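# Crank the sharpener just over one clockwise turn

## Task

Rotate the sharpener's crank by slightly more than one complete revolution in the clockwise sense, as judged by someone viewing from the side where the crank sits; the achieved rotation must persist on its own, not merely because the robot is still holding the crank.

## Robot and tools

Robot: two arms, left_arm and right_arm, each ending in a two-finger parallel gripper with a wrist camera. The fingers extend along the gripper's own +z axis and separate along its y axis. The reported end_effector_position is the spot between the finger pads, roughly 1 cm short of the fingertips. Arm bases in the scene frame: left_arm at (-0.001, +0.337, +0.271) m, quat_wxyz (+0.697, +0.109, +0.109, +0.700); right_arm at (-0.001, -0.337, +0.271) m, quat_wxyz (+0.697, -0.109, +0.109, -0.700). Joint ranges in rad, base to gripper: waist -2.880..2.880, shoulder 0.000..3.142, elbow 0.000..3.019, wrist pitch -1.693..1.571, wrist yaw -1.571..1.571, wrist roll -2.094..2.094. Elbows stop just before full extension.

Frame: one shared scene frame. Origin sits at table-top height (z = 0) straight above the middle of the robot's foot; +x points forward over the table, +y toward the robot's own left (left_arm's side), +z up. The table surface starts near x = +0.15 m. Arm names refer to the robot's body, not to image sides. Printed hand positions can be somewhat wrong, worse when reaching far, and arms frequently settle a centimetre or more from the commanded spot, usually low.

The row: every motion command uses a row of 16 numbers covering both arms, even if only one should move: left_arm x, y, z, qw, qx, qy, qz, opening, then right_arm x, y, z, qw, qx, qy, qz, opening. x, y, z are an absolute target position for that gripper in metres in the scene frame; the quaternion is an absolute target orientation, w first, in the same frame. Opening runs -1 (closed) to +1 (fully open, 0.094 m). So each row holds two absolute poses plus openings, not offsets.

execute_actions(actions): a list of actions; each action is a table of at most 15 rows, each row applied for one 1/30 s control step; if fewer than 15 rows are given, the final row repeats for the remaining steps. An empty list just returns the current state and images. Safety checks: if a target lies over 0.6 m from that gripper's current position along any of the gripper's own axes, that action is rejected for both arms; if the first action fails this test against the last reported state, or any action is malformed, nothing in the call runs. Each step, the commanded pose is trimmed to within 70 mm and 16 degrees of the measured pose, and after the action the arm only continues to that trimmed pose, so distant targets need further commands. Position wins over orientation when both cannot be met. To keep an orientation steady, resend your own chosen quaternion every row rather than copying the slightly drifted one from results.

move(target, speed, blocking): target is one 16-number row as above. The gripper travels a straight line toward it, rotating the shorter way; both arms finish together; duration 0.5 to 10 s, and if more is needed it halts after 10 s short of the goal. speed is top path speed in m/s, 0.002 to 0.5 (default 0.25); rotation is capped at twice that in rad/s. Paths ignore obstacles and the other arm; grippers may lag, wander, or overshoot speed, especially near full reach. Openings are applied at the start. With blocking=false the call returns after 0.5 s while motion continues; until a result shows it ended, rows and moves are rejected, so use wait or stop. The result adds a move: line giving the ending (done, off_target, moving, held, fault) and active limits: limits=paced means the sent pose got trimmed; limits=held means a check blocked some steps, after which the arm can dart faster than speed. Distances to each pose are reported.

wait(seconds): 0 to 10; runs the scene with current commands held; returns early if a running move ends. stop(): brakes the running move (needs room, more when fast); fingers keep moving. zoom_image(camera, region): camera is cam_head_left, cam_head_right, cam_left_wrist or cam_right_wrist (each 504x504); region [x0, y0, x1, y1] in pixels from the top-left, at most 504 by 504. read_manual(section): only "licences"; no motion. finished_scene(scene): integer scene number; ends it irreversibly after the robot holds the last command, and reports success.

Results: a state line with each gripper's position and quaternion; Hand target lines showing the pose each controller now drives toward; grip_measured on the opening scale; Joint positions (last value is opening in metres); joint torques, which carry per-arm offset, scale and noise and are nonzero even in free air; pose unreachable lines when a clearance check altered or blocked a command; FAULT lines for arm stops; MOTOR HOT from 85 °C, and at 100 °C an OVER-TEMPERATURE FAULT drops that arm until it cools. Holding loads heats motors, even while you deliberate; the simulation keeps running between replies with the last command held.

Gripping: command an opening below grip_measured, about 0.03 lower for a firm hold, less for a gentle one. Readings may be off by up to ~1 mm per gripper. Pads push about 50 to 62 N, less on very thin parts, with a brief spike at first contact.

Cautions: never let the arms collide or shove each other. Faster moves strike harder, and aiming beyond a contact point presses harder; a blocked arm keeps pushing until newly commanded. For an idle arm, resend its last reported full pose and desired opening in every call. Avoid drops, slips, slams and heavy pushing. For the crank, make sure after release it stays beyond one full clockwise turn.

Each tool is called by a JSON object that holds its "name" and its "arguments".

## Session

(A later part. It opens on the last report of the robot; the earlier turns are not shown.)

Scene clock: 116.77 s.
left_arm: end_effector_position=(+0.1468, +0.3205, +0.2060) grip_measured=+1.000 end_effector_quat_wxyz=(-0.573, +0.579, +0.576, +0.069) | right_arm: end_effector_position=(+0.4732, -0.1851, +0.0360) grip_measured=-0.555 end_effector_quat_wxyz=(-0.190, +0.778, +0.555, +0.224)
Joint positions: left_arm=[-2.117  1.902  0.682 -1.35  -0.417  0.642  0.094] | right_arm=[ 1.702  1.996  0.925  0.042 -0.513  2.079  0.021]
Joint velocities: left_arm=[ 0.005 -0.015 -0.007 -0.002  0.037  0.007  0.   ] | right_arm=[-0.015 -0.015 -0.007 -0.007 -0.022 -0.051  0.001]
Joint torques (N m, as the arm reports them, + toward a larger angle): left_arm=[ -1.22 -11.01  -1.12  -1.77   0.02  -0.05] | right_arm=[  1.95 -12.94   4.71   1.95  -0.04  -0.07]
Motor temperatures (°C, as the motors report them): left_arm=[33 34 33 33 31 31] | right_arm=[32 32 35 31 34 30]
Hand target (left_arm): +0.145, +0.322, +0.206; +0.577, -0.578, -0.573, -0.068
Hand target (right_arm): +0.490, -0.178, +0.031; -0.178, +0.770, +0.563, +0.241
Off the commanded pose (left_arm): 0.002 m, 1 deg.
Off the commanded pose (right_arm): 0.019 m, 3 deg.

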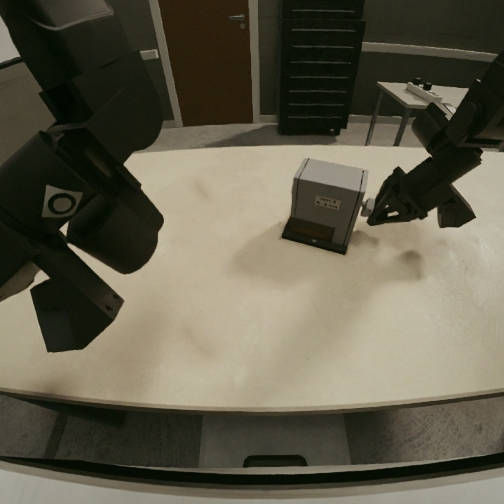

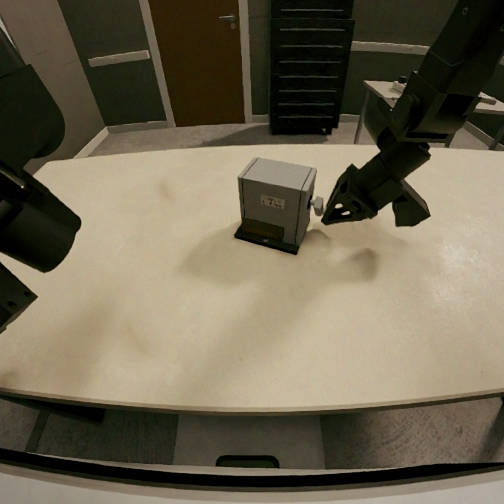

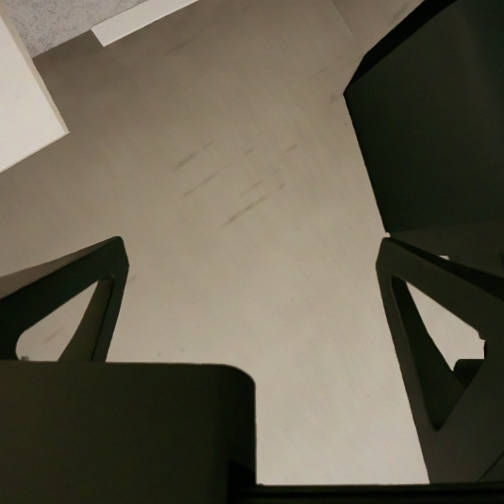

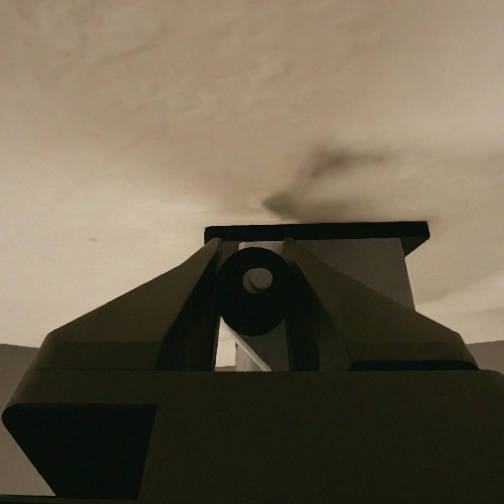

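{"name": "execute_actions", "arguments": {"actions": [[[0.145,0.322,0.206,0.577,-0.578,-0.573,-0.068,1,0.47,-0.172,0.026,0.177,-0.768,-0.562,-0.241,-0.6]],[[0.145,0.322,0.206,0.577,-0.578,-0.573,-0.068,1,0.45,-0.165,0.025,0.177,-0.768,-0.562,-0.241,-0.6]],[[0.145,0.322,0.206,0.577,-0.578,-0.573,-0.068,1,0.43,-0.158,0.027,0.177,-0.768,-0.562,-0.241,-0.6]],[[0.145,0.322,0.206,0.577,-0.578,-0.573,-0.068,1,0.412,-0.151,0.034,0.177,-0.768,-0.562,-0.241,-0.6]],[[0.145,0.322,0.206,0.577,-0.578,-0.573,-0.068,1,0.398,-0.146,0.046,0.177,-0.768,-0.562,-0.241,-0.6]]]}}

Scene clock: 127.43 s.
left_arm: end_effector_position=(+0.1468, +0.3205, +0.2060) grip_measured=+1.000 end_effector_quat_wxyz=(-0.573, +0.579, +0.576, +0.069) | right_arm: end_effector_position=(+0.4629, -0.1818, +0.0309) grip_measured=-0.555 end_effector_quat_wxyz=(-0.124, +0.767, +0.575, +0.257)
Joint positions: left_arm=[-2.117  1.902  0.682 -1.35  -0.417  0.642  0.094] | right_arm=[ 1.74   2.001  0.83   0.268 -0.409  2.079  0.021]
Joint velocities: left_arm=[-0.005  0.005 -0.002  0.012 -0.081  0.037  0.   ] | right_arm=[ 0.015 -0.015  0.002  0.002 -0.051 -0.095 -0.001]
Joint torques (N m, as the arm reports them, + toward a larger angle): left_arm=[ -1.23 -11.    -1.11  -1.75   0.02  -0.04] | right_arm=[  6.04 -17.21  -5.58   0.39  -2.52  -0.04]
Motor temperatures (°C, as the motors report them): left_arm=[33 34 33 33 31 31] | right_arm=[32 32 35 31 33 30]
Hand target (left_arm): +0.145, +0.322, +0.206; +0.577, -0.578, -0.573, -0.068
Hand target (right_arm): +0.402, -0.151, +0.042; -0.183, +0.748, +0.593, +0.236
Off the commanded pose (left_arm): 0.002 m, 1 deg.
Off the commanded pose (right_arm): 0.076 m, 6 deg.
joint sent to its limit (right arm) — the command would take joint 6 (wrist roll) past its upper limit, so that joint was sent only as far as its limit.

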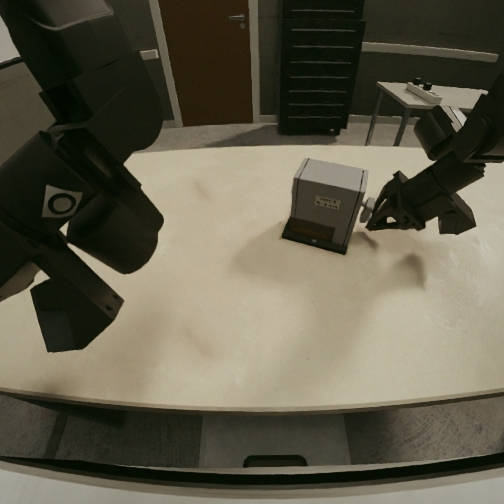

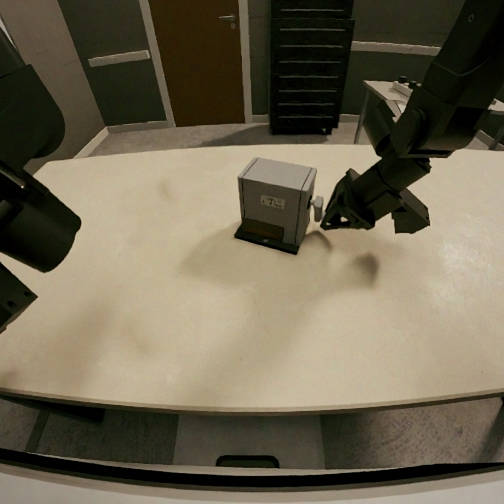

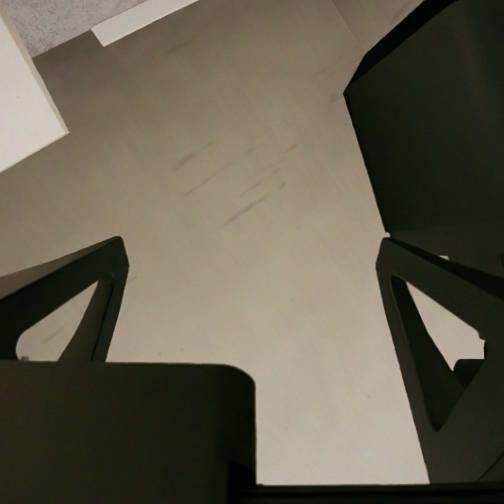

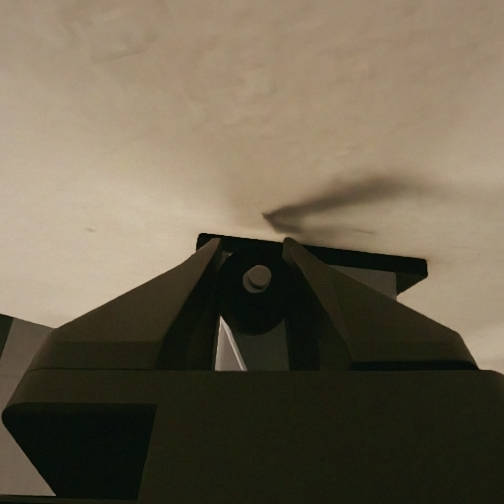

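{"name": "move", "arguments": {"target": [0.145,0.322,0.206,0.577,-0.578,-0.573,-0.068,1,0.478,-0.176,0.034,0.177,-0.768,-0.562,-0.241,0.2], "speed": 0.1}}

{"name": "move", "arguments": {"target": [0.145,0.322,0.206,0.577,-0.578,-0.573,-0.068,1,0.44,-0.31,0.16,0.177,-0.768,-0.562,-0.241,0.2]}}

{"name": "move", "arguments": {"target": [0.145,0.322,0.206,0.577,-0.578,-0.573,-0.068,1,0.44,-0.31,0.16,0.05,-0.95,0.3,0,0.2]}}

{"name": "move", "arguments": {"target": [0.145,0.322,0.206,0.577,-0.578,-0.573,-0.068,1,0.455,-0.25,0.075,0.408,-0.499,0.703,0.288,0.2]}}

Scene clock: 140.37 s.
left_arm: end_effector_position=(+0.1468, +0.3205, +0.2060) grip_measured=+1.000 end_effector_quat_wxyz=(-0.573, +0.579, +0.576, +0.069) | right_arm: end_effector_position=(+0.4677, -0.1720, +0.0347) grip_measured=+0.198 end_effector_quat_wxyz=(-0.180, +0.766, +0.568, +0.240)
Joint positions: left_arm=[-2.117  1.902  0.682 -1.35  -0.417  0.642  0.094] | right_arm=[ 1.731  2.002  0.898  0.118 -0.498  2.079  0.056]
Joint velocities: left_arm=[ 0.005  0.015  0.002 -0.007 -0.037  0.037  0.   ] | right_arm=[ 0.005 -0.005  0.007 -0.022  0.007 -0.037  0.   ]
Joint torques (N m, as the arm reports them, + toward a larger angle): left_arm=[ -1.2  -11.02  -1.11  -1.76   0.02  -0.05] | right_arm=[  0.4  -14.45   3.79   0.38  -0.5   -0.03]
Motor temperatures (°C, as the motors report them): left_arm=[33 34 33 33 31 31] | right_arm=[32 33 35 31 37 30]
Hand target (left_arm): +0.145, +0.322, +0.206; +0.577, -0.578, -0.573, -0.068
Hand target (right_arm): +0.478, -0.176, +0.034; -0.178, +0.769, +0.565, +0.242
Off the commanded pose (left_arm): 0.002 m, 1 deg.
Off the commanded pose (right_arm): 0.011 m, 1 deg.
joint sent to its limit (right arm) — the command would take joint 6 (wrist roll) past its upper limit, so that joint was sent only as far as its limit.
move: off_target (right_arm)

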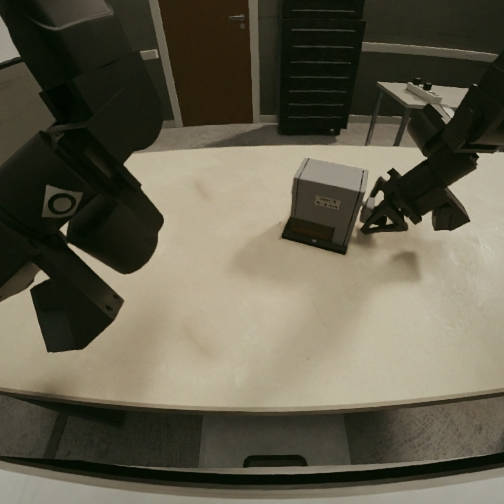

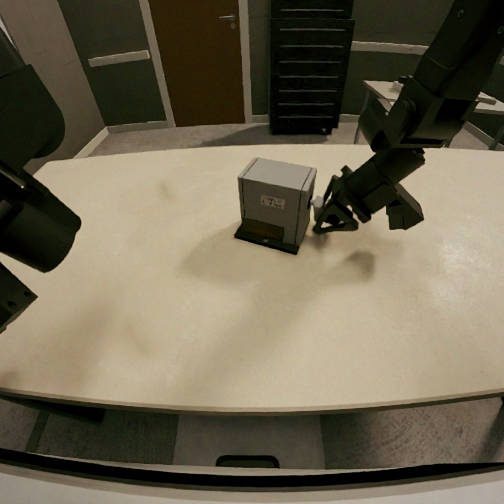

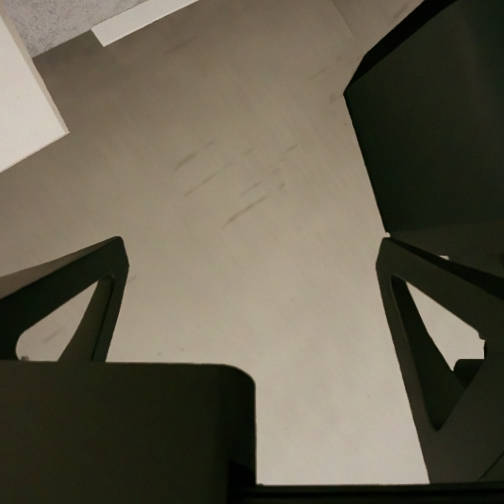

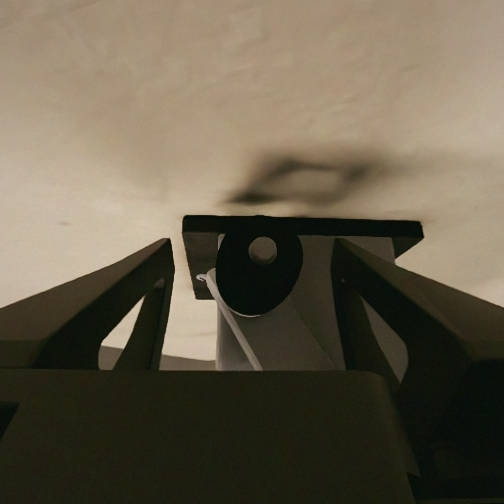

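Scene clock: 141.70 s.
left_arm: end_effector_position=(+0.1468, +0.3205, +0.2060) grip_measured=+1.000 end_effector_quat_wxyz=(-0.573, +0.579, +0.576, +0.069) | right_arm: end_effector_position=(+0.4405, -0.3103, +0.1552) grip_measured=+0.198 end_effector_quat_wxyz=(-0.176, +0.774, +0.558, +0.241)
Joint positions: left_arm=[-2.117  1.902  0.682 -1.35  -0.417  0.642  0.094] | right_arm=[ 1.404  1.622  0.768 -0.303 -0.648  1.768  0.056]
Joint velocities: left_arm=[ 0.005  0.005  0.017 -0.002  0.037 -0.007  0.   ] | right_arm=[-0.005 -0.005  0.007 -0.002 -0.007 -0.051 -0.001]
Joint torques (N m, as the arm reports them, + toward a larger angle): left_arm=[ -1.23 -11.03  -1.11  -1.77   0.02  -0.04] | right_arm=[ -0.09 -13.61   3.56   0.14  -0.52  -0.15]
Motor temperatures (°C, as the motors report them): left_arm=[33 34 33 33 31 31] | right_arm=[32 33 35 31 37 30]
Hand target (left_arm): +0.145, +0.322, +0.206; +0.577, -0.578, -0.573, -0.068
Hand target (right_arm): +0.438, -0.309, +0.159; -0.177, +0.770, +0.563, +0.242
Off the commanded pose (left_arm): 0.002 m, 1 deg.
Off the commanded pose (right_arm): 0.005 m, 1 deg.
move: done

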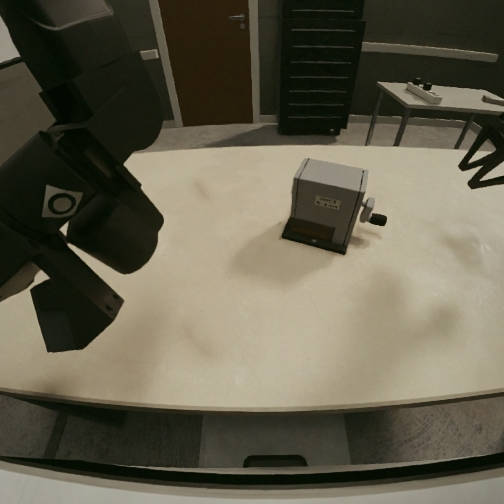

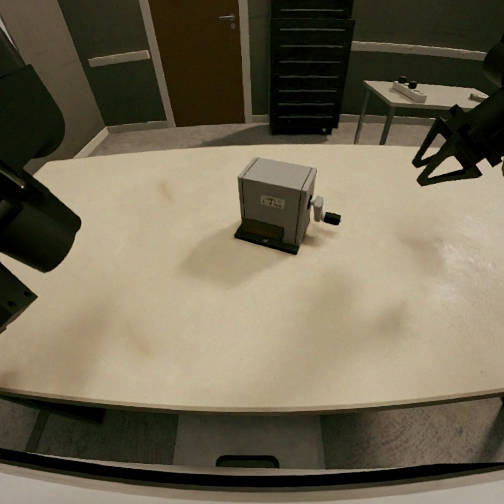

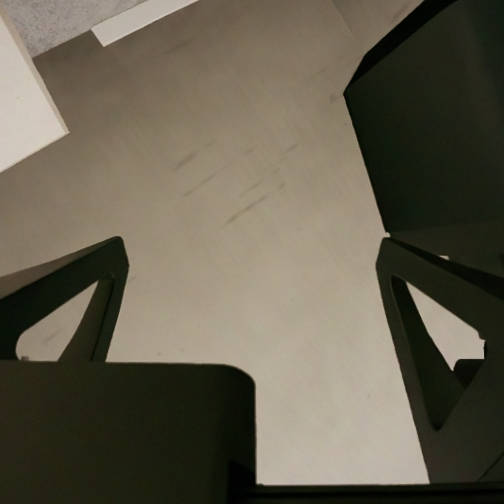

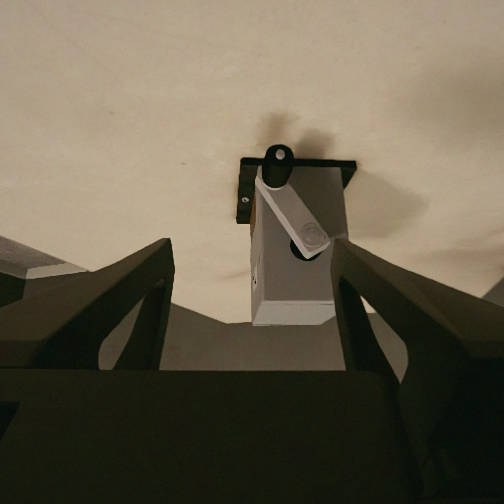

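Scene clock: 147.57 s.
left_arm: end_effector_position=(+0.1468, +0.3205, +0.2060) grip_measured=+1.000 end_effector_quat_wxyz=(-0.573, +0.579, +0.576, +0.069) | right_arm: end_effector_position=(+0.4350, -0.3031, +0.1664) grip_measured=+0.199 end_effector_quat_wxyz=(-0.534, +0.833, +0.144, -0.003)
Joint positions: left_arm=[-2.117  1.902  0.682 -1.35  -0.417  0.642  0.094] | right_arm=[ 1.317  1.981  1.182 -1.266 -1.024  2.069  0.056]
Joint velocities: left_arm=[-0.005  0.005  0.007 -0.007 -0.007  0.022  0.   ] | right_arm=[-0.015  0.015  0.007 -0.037 -0.007 -0.007  0.002]
Joint torques (N m, as the arm reports them, + toward a larger angle): left_arm=[ -1.26 -11.07  -1.11  -1.76   0.02  -0.05] | right_arm=[ -1.48 -13.58   5.24  -1.29  -0.57   0.16]
Motor temperatures (°C, as the motors report them): left_arm=[33 34 33 33 31 31] | right_arm=[32 32 35 31 36 30]
Hand target (left_arm): +0.145, +0.322, +0.206; +0.577, -0.578, -0.573, -0.068
Hand target (right_arm): +0.441, -0.311, +0.161; -0.537, +0.834, +0.128, -0.008
Off the commanded pose (left_arm): 0.002 m, 1 deg.
Off the commanded pose (right_arm): 0.011 m, 78 deg; orientation clipped at the last step of the last action.
joint sent to its limit (right arm) — the command would take joint 6 (wrist roll) past its upper limit, so that joint was sent only as far as its limit.
move: off_target (right_arm); limits=paced

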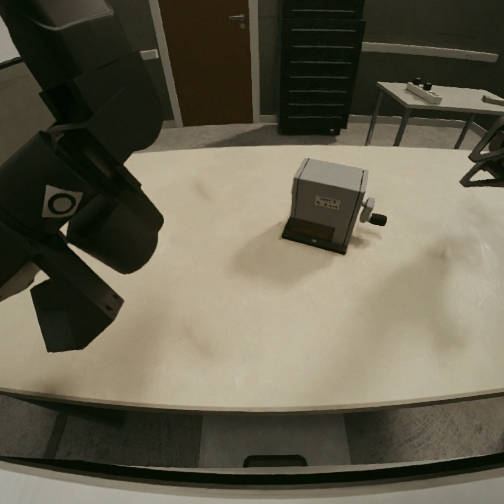

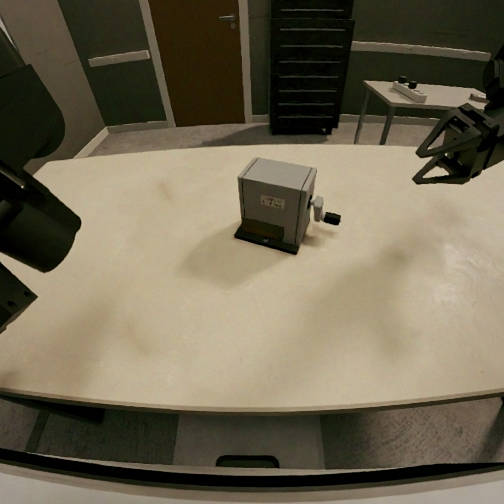

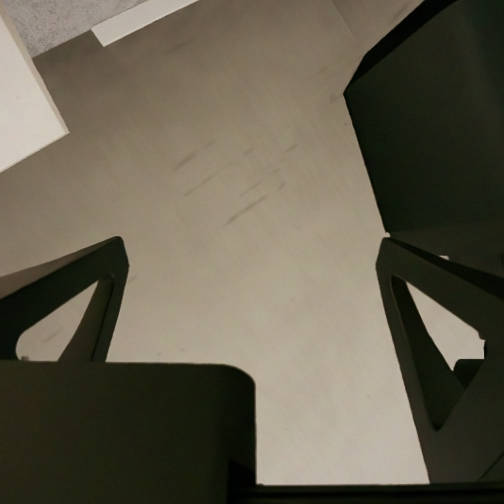

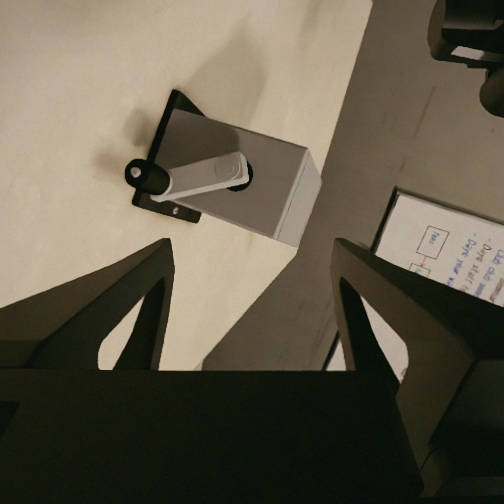

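Scene clock: 151.90 s.
left_arm: end_effector_position=(+0.1468, +0.3205, +0.2060) grip_measured=+1.000 end_effector_quat_wxyz=(-0.573, +0.579, +0.576, +0.069) | right_arm: end_effector_position=(+0.4605, -0.2628, +0.0951) grip_measured=+0.199 end_effector_quat_wxyz=(-0.681, +0.695, -0.217, -0.075)
Joint positions: left_arm=[-2.117  1.902  0.682 -1.35  -0.417  0.642  0.094] | right_arm=[ 1.372  2.409  1.353 -1.695 -1.57   2.069  0.056]
Joint velocities: left_arm=[-0.005  0.005  0.022  0.002  0.007 -0.007  0.   ] | right_arm=[-0.015 -0.005 -0.017 -0.007 -0.007 -0.081 -0.   ]
Joint torques (N m, as the arm reports them, + toward a larger angle): left_arm=[ -1.21 -10.98  -1.11  -1.77   0.02  -0.05] | right_arm=[  1.46 -11.7    2.94  -0.88  -0.25   0.16]
Motor temperatures (°C, as the motors report them): left_arm=[33 34 33 33 31 31] | right_arm=[32 32 35 31 35 30]
Hand target (left_arm): +0.145, +0.322, +0.206; +0.577, -0.578, -0.573, -0.068
Hand target (right_arm): +0.455, -0.252, +0.076; +0.682, -0.691, +0.221, +0.093
Off the commanded pose (left_arm): 0.002 m, 1 deg.
Off the commanded pose (right_arm): 0.024 m, 73 deg; orientation clipped at the last step of the last action.
joint sent to its limit (right arm) — the command would take joint 4 (wrist pitch) past its lower limit, joint 5 (wrist yaw) past its lower limit and joint 6 (wrist roll) past its upper limit, so those joints were sent only as far as their limits.
move: off_target (right_arm); limits=paced

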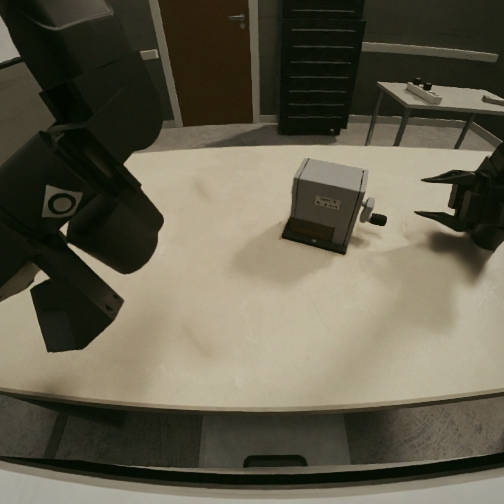

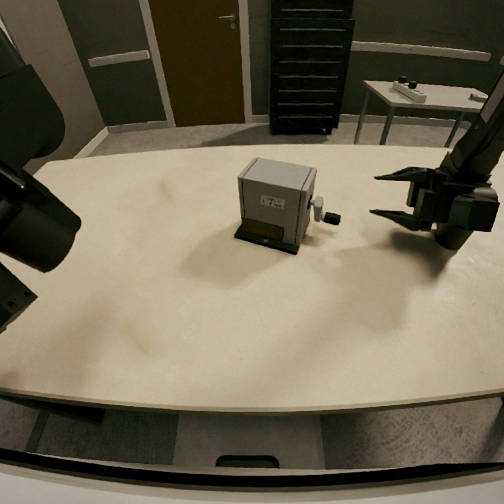

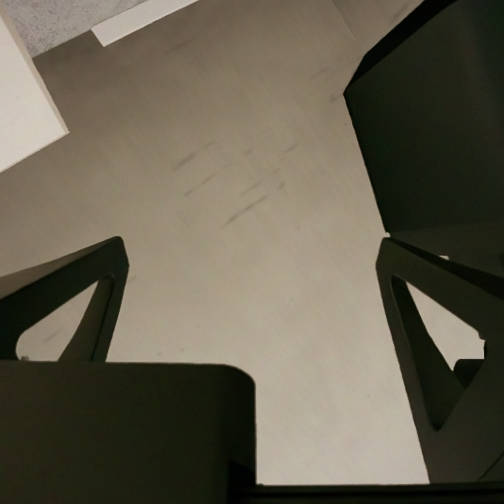

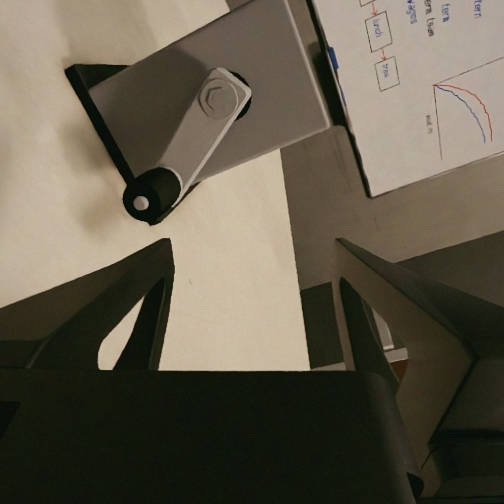

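{"name": "move", "arguments": {"target": [0.145,0.322,0.206,0.577,-0.578,-0.573,-0.068,1,0.44,-0.32,0.22,0.177,-0.768,-0.562,-0.241,0.2]}}

{"name": "move", "arguments": {"target": [0.145,0.322,0.206,0.577,-0.578,-0.573,-0.068,1,0.44,-0.3,0.22,0,0,1,0,0.2]}}

{"name": "move", "arguments": {"target": [0.145,0.322,0.206,0.577,-0.578,-0.573,-0.068,1,0.465,-0.25,0.075,0.408,-0.499,0.703,0.288,0.2]}}

Scene clock: 162.40 s.
left_arm: end_effector_position=(+0.1468, +0.3205, +0.2060) grip_measured=+1.000 end_effector_quat_wxyz=(-0.573, +0.579, +0.576, +0.069) | right_arm: end_effector_position=(+0.4353, -0.3238, +0.2126) grip_measured=+0.199 end_effector_quat_wxyz=(-0.191, +0.777, +0.554, +0.230)
Joint positions: left_arm=[-2.117  1.902  0.682 -1.35  -0.417  0.642  0.094] | right_arm=[ 1.356  1.477  0.798 -0.553 -0.671  1.707  0.056]
Joint velocities: left_arm=[-0.005 -0.005 -0.017  0.002  0.095 -0.081  0.   ] | right_arm=[-0.015 -0.005  0.007 -0.007  0.051 -0.022  0.   ]
Joint torques (N m, as the arm reports them, + toward a larger angle): left_arm=[ -1.22 -11.01  -1.11  -1.76   0.02  -0.05] | right_arm=[  0.81 -13.79   4.51   0.94  -0.3   -0.15]
Motor temperatures (°C, as the motors report them): left_arm=[33 34 33 33 31 31] | right_arm=[32 33 35 31 34 30]
Hand target (left_arm): +0.145, +0.322, +0.206; +0.577, -0.578, -0.573, -0.068
Hand target (right_arm): +0.437, -0.319, +0.218; -0.182, +0.767, +0.568, +0.239
Off the commanded pose (left_arm): 0.002 m, 1 deg.
Off the commanded pose (right_arm): 0.010 m, 2 deg.
move: done

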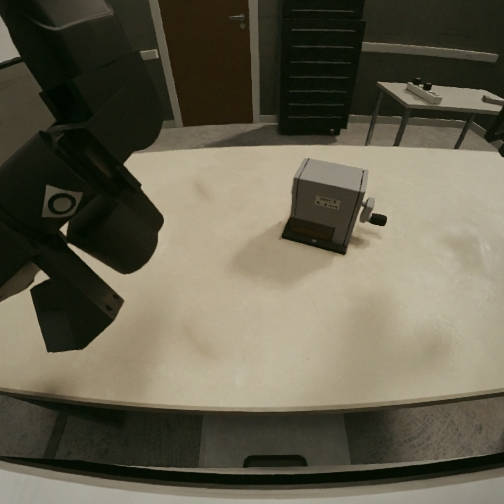

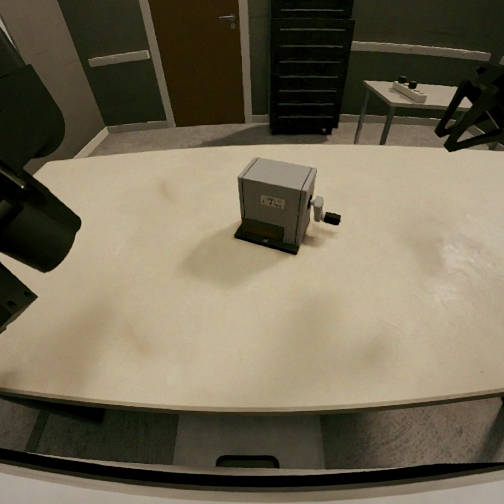

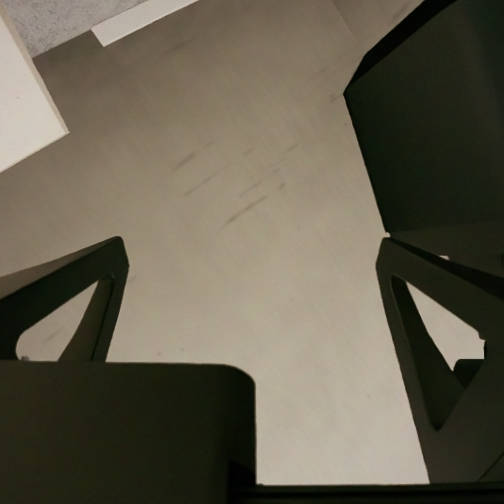

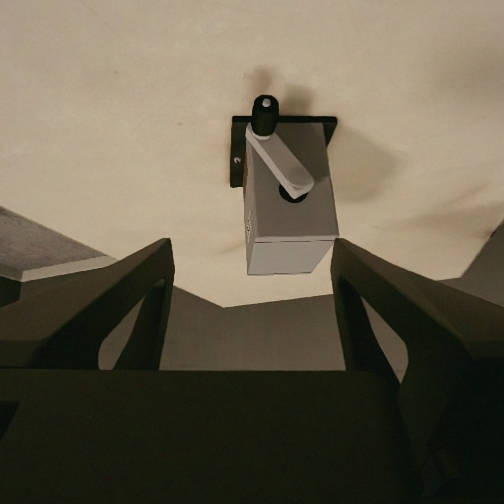

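Scene clock: 166.83 s.
left_arm: end_effector_position=(+0.1468, +0.3205, +0.2060) grip_measured=+1.000 end_effector_quat_wxyz=(-0.573, +0.579, +0.576, +0.069) | right_arm: end_effector_position=(+0.4326, -0.3049, +0.2097) grip_measured=+0.199 end_effector_quat_wxyz=(+0.025, -0.010, -1.000, +0.001)
Joint positions: left_arm=[-2.117  1.902  0.682 -1.35  -0.417  0.642  0.094] | right_arm=[ 1.658  1.458  0.897 -0.751  0.024  0.101  0.056]
Joint velocities: left_arm=[-0.015 -0.024  0.007 -0.002 -0.037 -0.022  0.   ] | right_arm=[ 0.005 -0.015 -0.007  0.012 -0.022 -0.081 -0.   ]
Joint torques (N m, as the arm reports them, + toward a larger angle): left_arm=[ -1.19 -11.05  -1.11  -1.77   0.02  -0.04] | right_arm=[  1.37 -14.85   5.91   0.87   0.01  -0.13]
Motor temperatures (°C, as the motors report them): left_arm=[33 34 33 33 31 31] | right_arm=[32 33 35 31 34 30]
Hand target (left_arm): +0.145, +0.322, +0.206; +0.577, -0.578, -0.573, -0.068
Hand target (right_arm): +0.440, -0.301, +0.220; -0.005, -0.001, +1.000, +0.001
Off the commanded pose (left_arm): 0.002 m, 1 deg.
Off the commanded pose (right_arm): 0.014 m, 3 deg.
move: off_target (right_arm)

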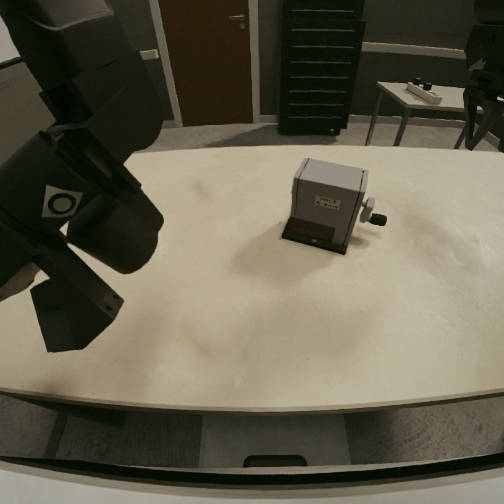

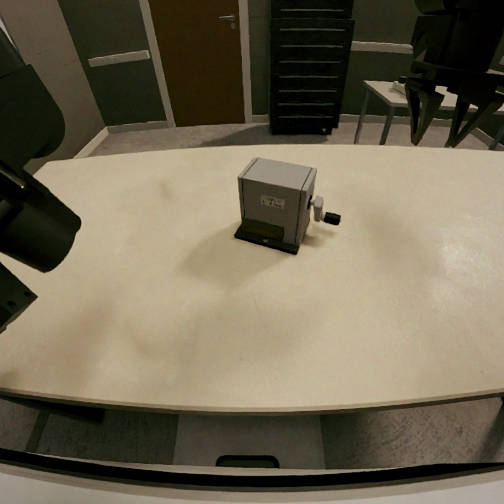

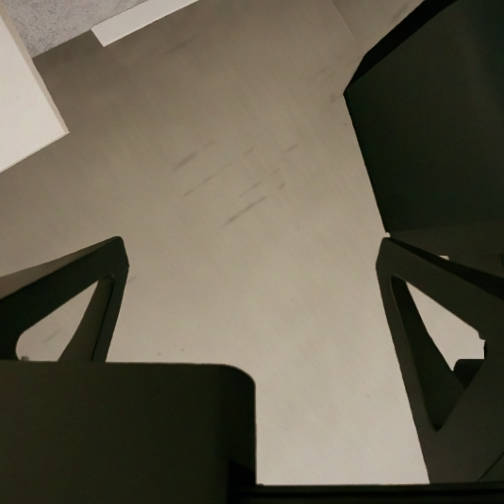

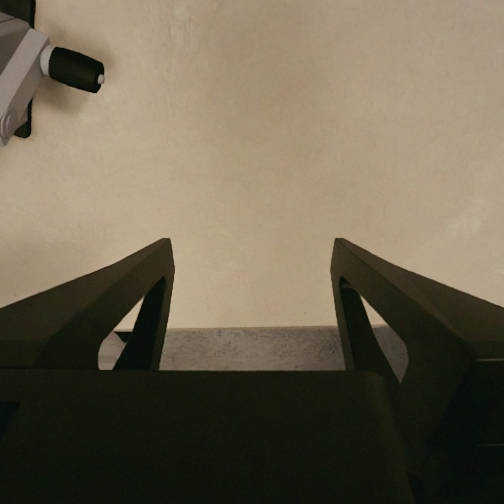

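Scene clock: 170.63 s.
left_arm: end_effector_position=(+0.1468, +0.3205, +0.2060) grip_measured=+1.000 end_effector_quat_wxyz=(-0.573, +0.579, +0.576, +0.069) | right_arm: end_effector_position=(+0.4615, -0.2440, +0.0813) grip_measured=+0.199 end_effector_quat_wxyz=(-0.408, +0.499, -0.708, -0.289)
Joint positions: left_arm=[-2.117  1.902  0.682 -1.35  -0.417  0.642  0.094] | right_arm=[ 1.464  2.022  0.802  0.36  -1.033 -1.099  0.056]
Joint velocities: left_arm=[-0.005 -0.015 -0.007 -0.012  0.007 -0.022  0.   ] | right_arm=[-0.005 -0.024 -0.002 -0.002  0.007  0.022  0.   ]
Joint torques (N m, as the arm reports them, + toward a larger angle): left_arm=[ -1.24 -11.04  -1.1   -1.77   0.02  -0.04] | right_arm=[ -0.68 -12.57   2.5    1.14  -0.81  -0.14]
Motor temperatures (°C, as the motors report them): left_arm=[33 34 33 33 31 31] | right_arm=[32 32 35 31 34 30]
Hand target (left_arm): +0.145, +0.322, +0.206; +0.577, -0.578, -0.573, -0.068
Hand target (right_arm): +0.467, -0.250, +0.076; +0.413, -0.502, +0.705, +0.283
Off the commanded pose (left_arm): 0.002 m, 1 deg.
Off the commanded pose (right_arm): 0.009 m, 0 deg.
move: done

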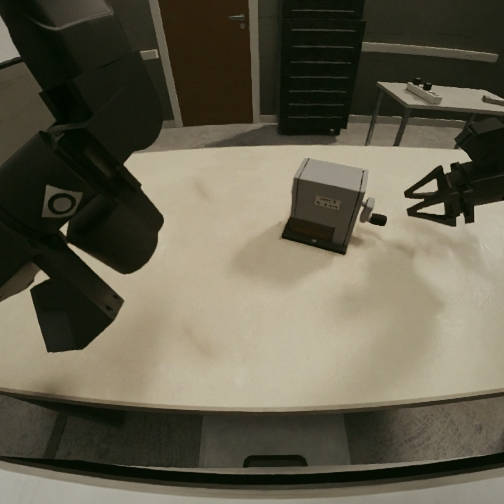

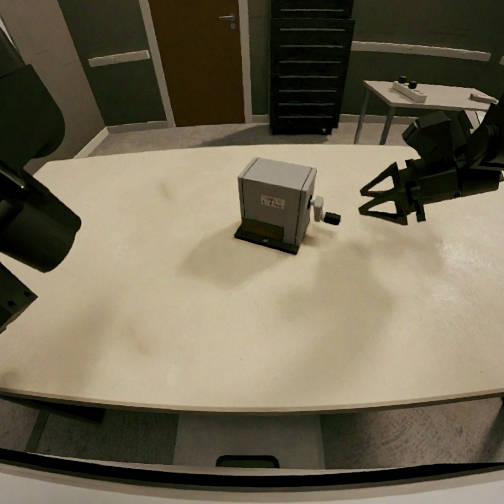

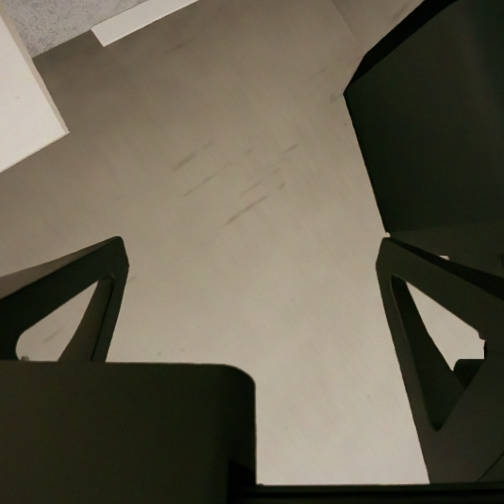

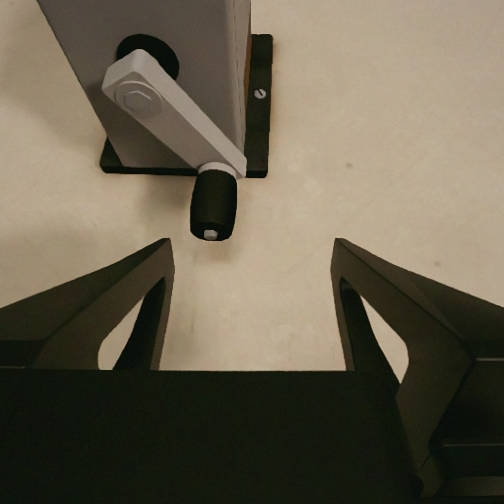

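{"name": "move", "arguments": {"target": [0.145,0.322,0.206,0.577,-0.578,-0.573,-0.068,1,0.466,-0.215,0.05,0.408,-0.499,0.703,0.288,0.2], "speed": 0.08}}

{"name": "move", "arguments": {"target": [0.145,0.322,0.206,0.577,-0.578,-0.573,-0.068,1,0.474,-0.19,0.035,0.408,-0.499,0.703,0.288,0.2], "speed": 0.05}}

Scene clock: 176.37 s.
left_arm: end_effector_position=(+0.1468, +0.3205, +0.2060) grip_measured=+1.000 end_effector_quat_wxyz=(-0.573, +0.579, +0.576, +0.069) | right_arm: end_effector_position=(+0.4634, -0.2186, +0.0554) grip_measured=+0.199 end_effector_quat_wxyz=(-0.407, +0.502, -0.706, -0.289)
Joint positions: left_arm=[-2.117  1.902  0.682 -1.35  -0.417  0.642  0.094] | right_arm=[ 1.524  2.105  0.829  0.481 -0.992 -1.027  0.056]
Joint velocities: left_arm=[ 0.005  0.005 -0.007  0.007  0.007 -0.051  0.   ] | right_arm=[-0.015  0.005 -0.002  0.002  0.051  0.037  0.   ]
Joint torques (N m, as the arm reports them, + toward a larger angle): left_arm=[ -1.23 -10.98  -1.12  -1.76   0.02  -0.05] | right_arm=[  1.08 -12.67   1.79   1.6   -0.55   0.08]
Motor temperatures (°C, as the motors report them): left_arm=[33 34 33 33 31 31] | right_arm=[32 32 35 31 34 30]
Hand target (left_arm): +0.145, +0.322, +0.206; +0.577, -0.578, -0.573, -0.068
Hand target (right_arm): +0.466, -0.215, +0.050; +0.409, -0.501, +0.706, +0.289
Off the commanded pose (left_arm): 0.002 m, 1 deg.
Off the commanded pose (right_arm): 0.007 m, 0 deg.
move: done

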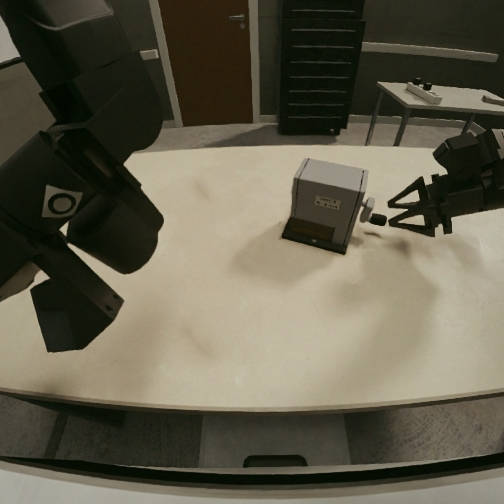

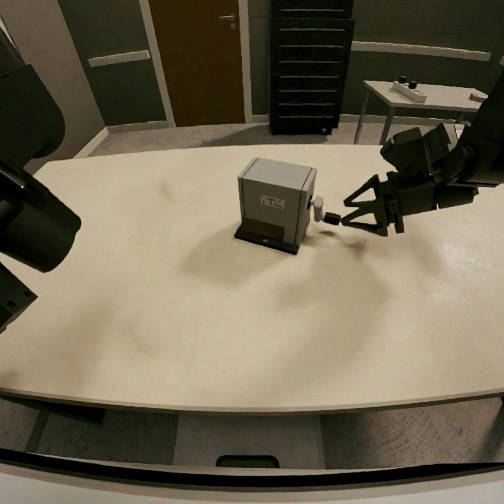

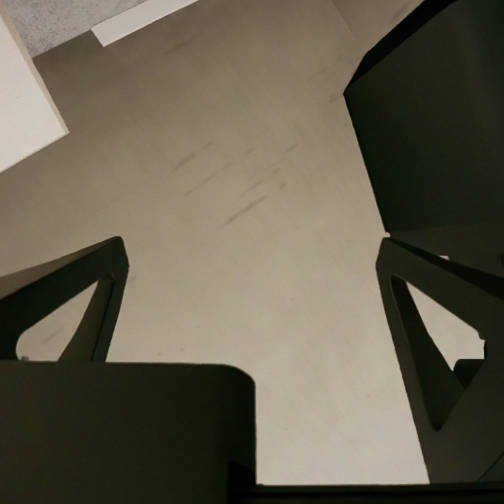

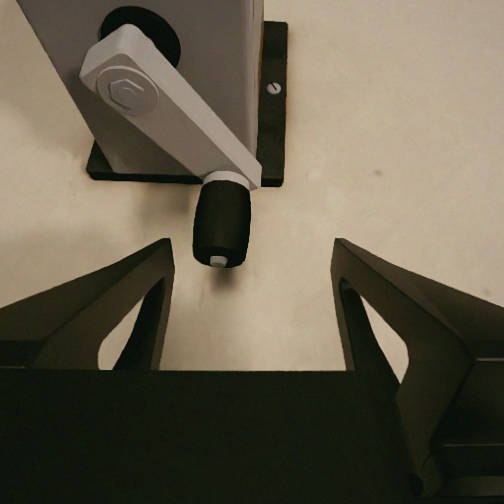

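Scene clock: 177.40 s.
left_arm: end_effector_position=(+0.1468, +0.3205, +0.2060) grip_measured=+1.000 end_effector_quat_wxyz=(-0.573, +0.579, +0.576, +0.069) | right_arm: end_effector_position=(+0.4736, -0.1949, +0.0419) grip_measured=+0.199 end_effector_quat_wxyz=(-0.409, +0.502, -0.706, -0.287)
Joint positions: left_arm=[-2.117  1.902  0.682 -1.35  -0.417  0.642  0.094] | right_arm=[ 1.579  2.152  0.865  0.552 -0.95  -0.958  0.056]
Joint velocities: left_arm=[ 0.005 -0.005 -0.007 -0.017 -0.051 -0.007  0.   ] | right_arm=[-0.005  0.005 -0.022  0.002 -0.022 -0.022 -0.   ]
Joint torques (N m, as the arm reports them, + toward a larger angle): left_arm=[ -1.2  -11.04  -1.11  -1.76   0.02  -0.05] | right_arm=[  1.34 -12.68   1.75   1.74  -0.52   0.08]
Motor temperatures (°C, as the motors report them): left_arm=[33 34 33 33 31 31] | right_arm=[32 32 35 31 34 30]
Hand target (left_arm): +0.145, +0.322, +0.206; +0.577, -0.578, -0.573, -0.068
Hand target (right_arm): +0.474, -0.190, +0.035; +0.409, -0.501, +0.705, +0.289
Off the commanded pose (left_arm): 0.002 m, 1 deg.
Off the commanded pose (right_arm): 0.008 m, 0 deg.
move: done

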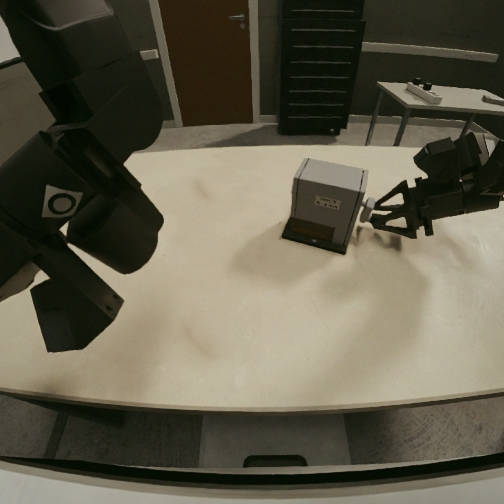

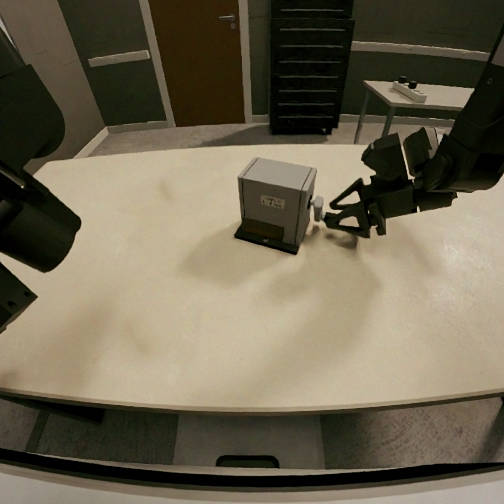

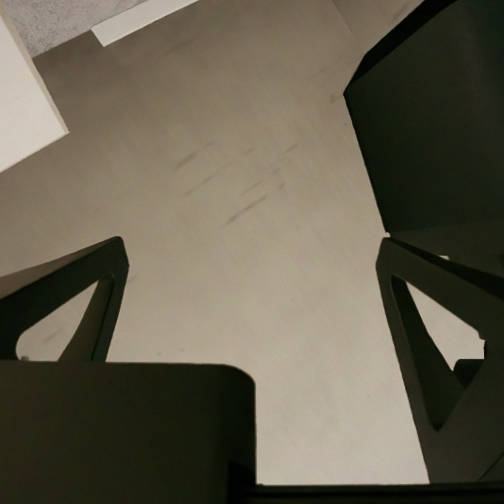

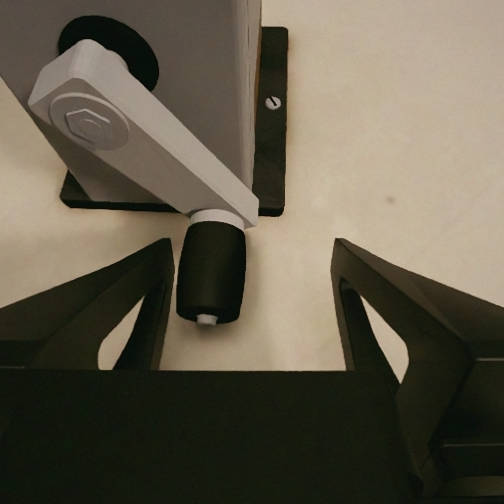

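{"name": "execute_actions", "arguments": {"actions": [[[0.145,0.322,0.206,0.577,-0.578,-0.573,-0.068,1,0.464,-0.186,0.035,0.408,-0.499,0.703,0.288,0.2]],[[0.145,0.322,0.206,0.577,-0.578,-0.573,-0.068,1,0.464,-0.186,0.035,0.408,-0.499,0.703,0.288,-0.6]],[[0.145,0.322,0.206,0.577,-0.578,-0.573,-0.068,1,0.464,-0.186,0.033,0.408,-0.499,0.703,0.288,-0.6]],[[0.145,0.322,0.206,0.577,-0.578,-0.573,-0.068,1,0.45,-0.181,0.026,0.408,-0.499,0.703,0.288,-0.6]],[[0.145,0.322,0.206,0.577,-0.578,-0.573,-0.068,1,0.432,-0.175,0.022,0.408,-0.499,0.703,0.288,-0.6]],[[0.145,0.322,0.206,0.577,-0.578,-0.573,-0.068,1,0.415,-0.169,0.022,0.408,-0.499,0.703,0.288,-0.6]],[[0.145,0.322,0.206,0.577,-0.578,-0.573,-0.068,1,0.398,-0.163,0.028,0.408,-0.499,0.703,0.288,-0.6]]]}}

Scene clock: 191.70 s.
left_arm: end_effector_position=(+0.1468, +0.3205, +0.2060) grip_measured=+1.000 end_effector_quat_wxyz=(-0.573, +0.579, +0.576, +0.069) | right_arm: end_effector_position=(+0.4165, -0.1671, +0.0328) grip_measured=-0.558 end_effector_quat_wxyz=(-0.420, +0.504, -0.702, -0.276)
Joint positions: left_arm=[-2.117  1.902  0.682 -1.35  -0.417  0.642  0.094] | right_arm=[ 1.652  2.224  0.73   0.856 -0.886 -0.875  0.021]
Joint velocities: left_arm=[ 0.005 -0.015  0.002  0.022  0.095 -0.051  0.   ] | right_arm=[-0.005 -0.005 -0.002 -0.017  0.007  0.022  0.   ]
Joint torques (N m, as the arm reports them, + toward a larger angle): left_arm=[ -1.28 -11.05  -1.12  -1.76   0.02  -0.05] | right_arm=[  1.7  -11.48  -2.55   1.76  -0.76   0.06]
Motor temperatures (°C, as the motors report them): left_arm=[33 34 33 33 31 31] | right_arm=[32 32 35 31 33 30]
Hand target (left_arm): +0.145, +0.322, +0.206; +0.577, -0.578, -0.573, -0.068
Hand target (right_arm): +0.398, -0.163, +0.028; +0.409, -0.501, +0.706, +0.289
Off the commanded pose (left_arm): 0.002 m, 1 deg.
Off the commanded pose (right_arm): 0.020 m, 2 deg.

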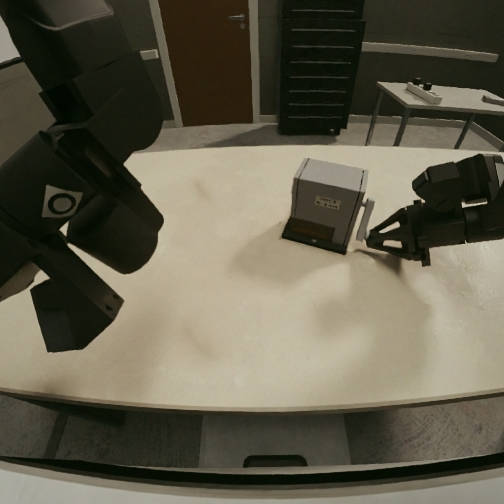

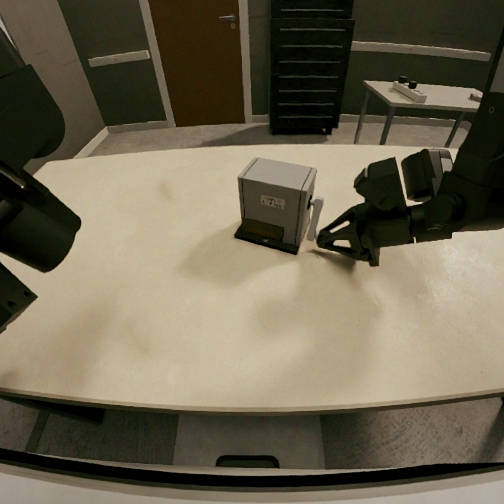

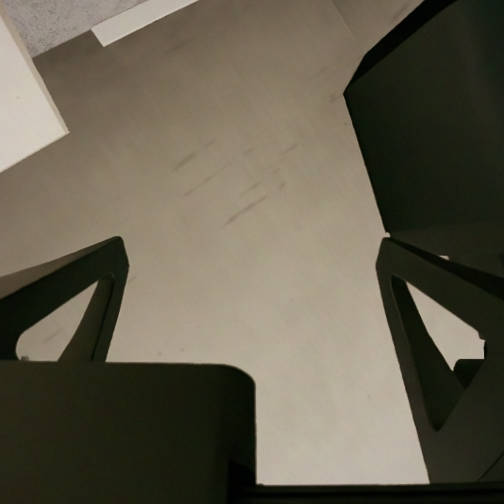

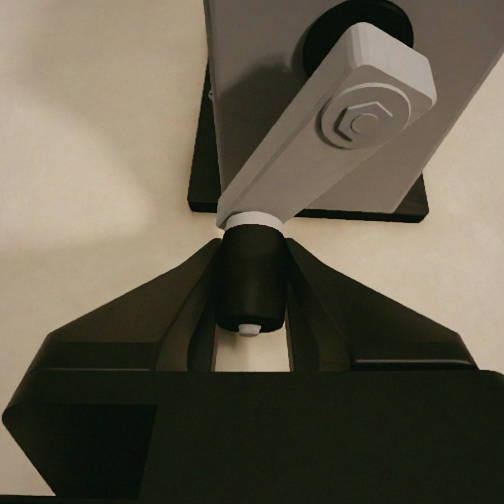

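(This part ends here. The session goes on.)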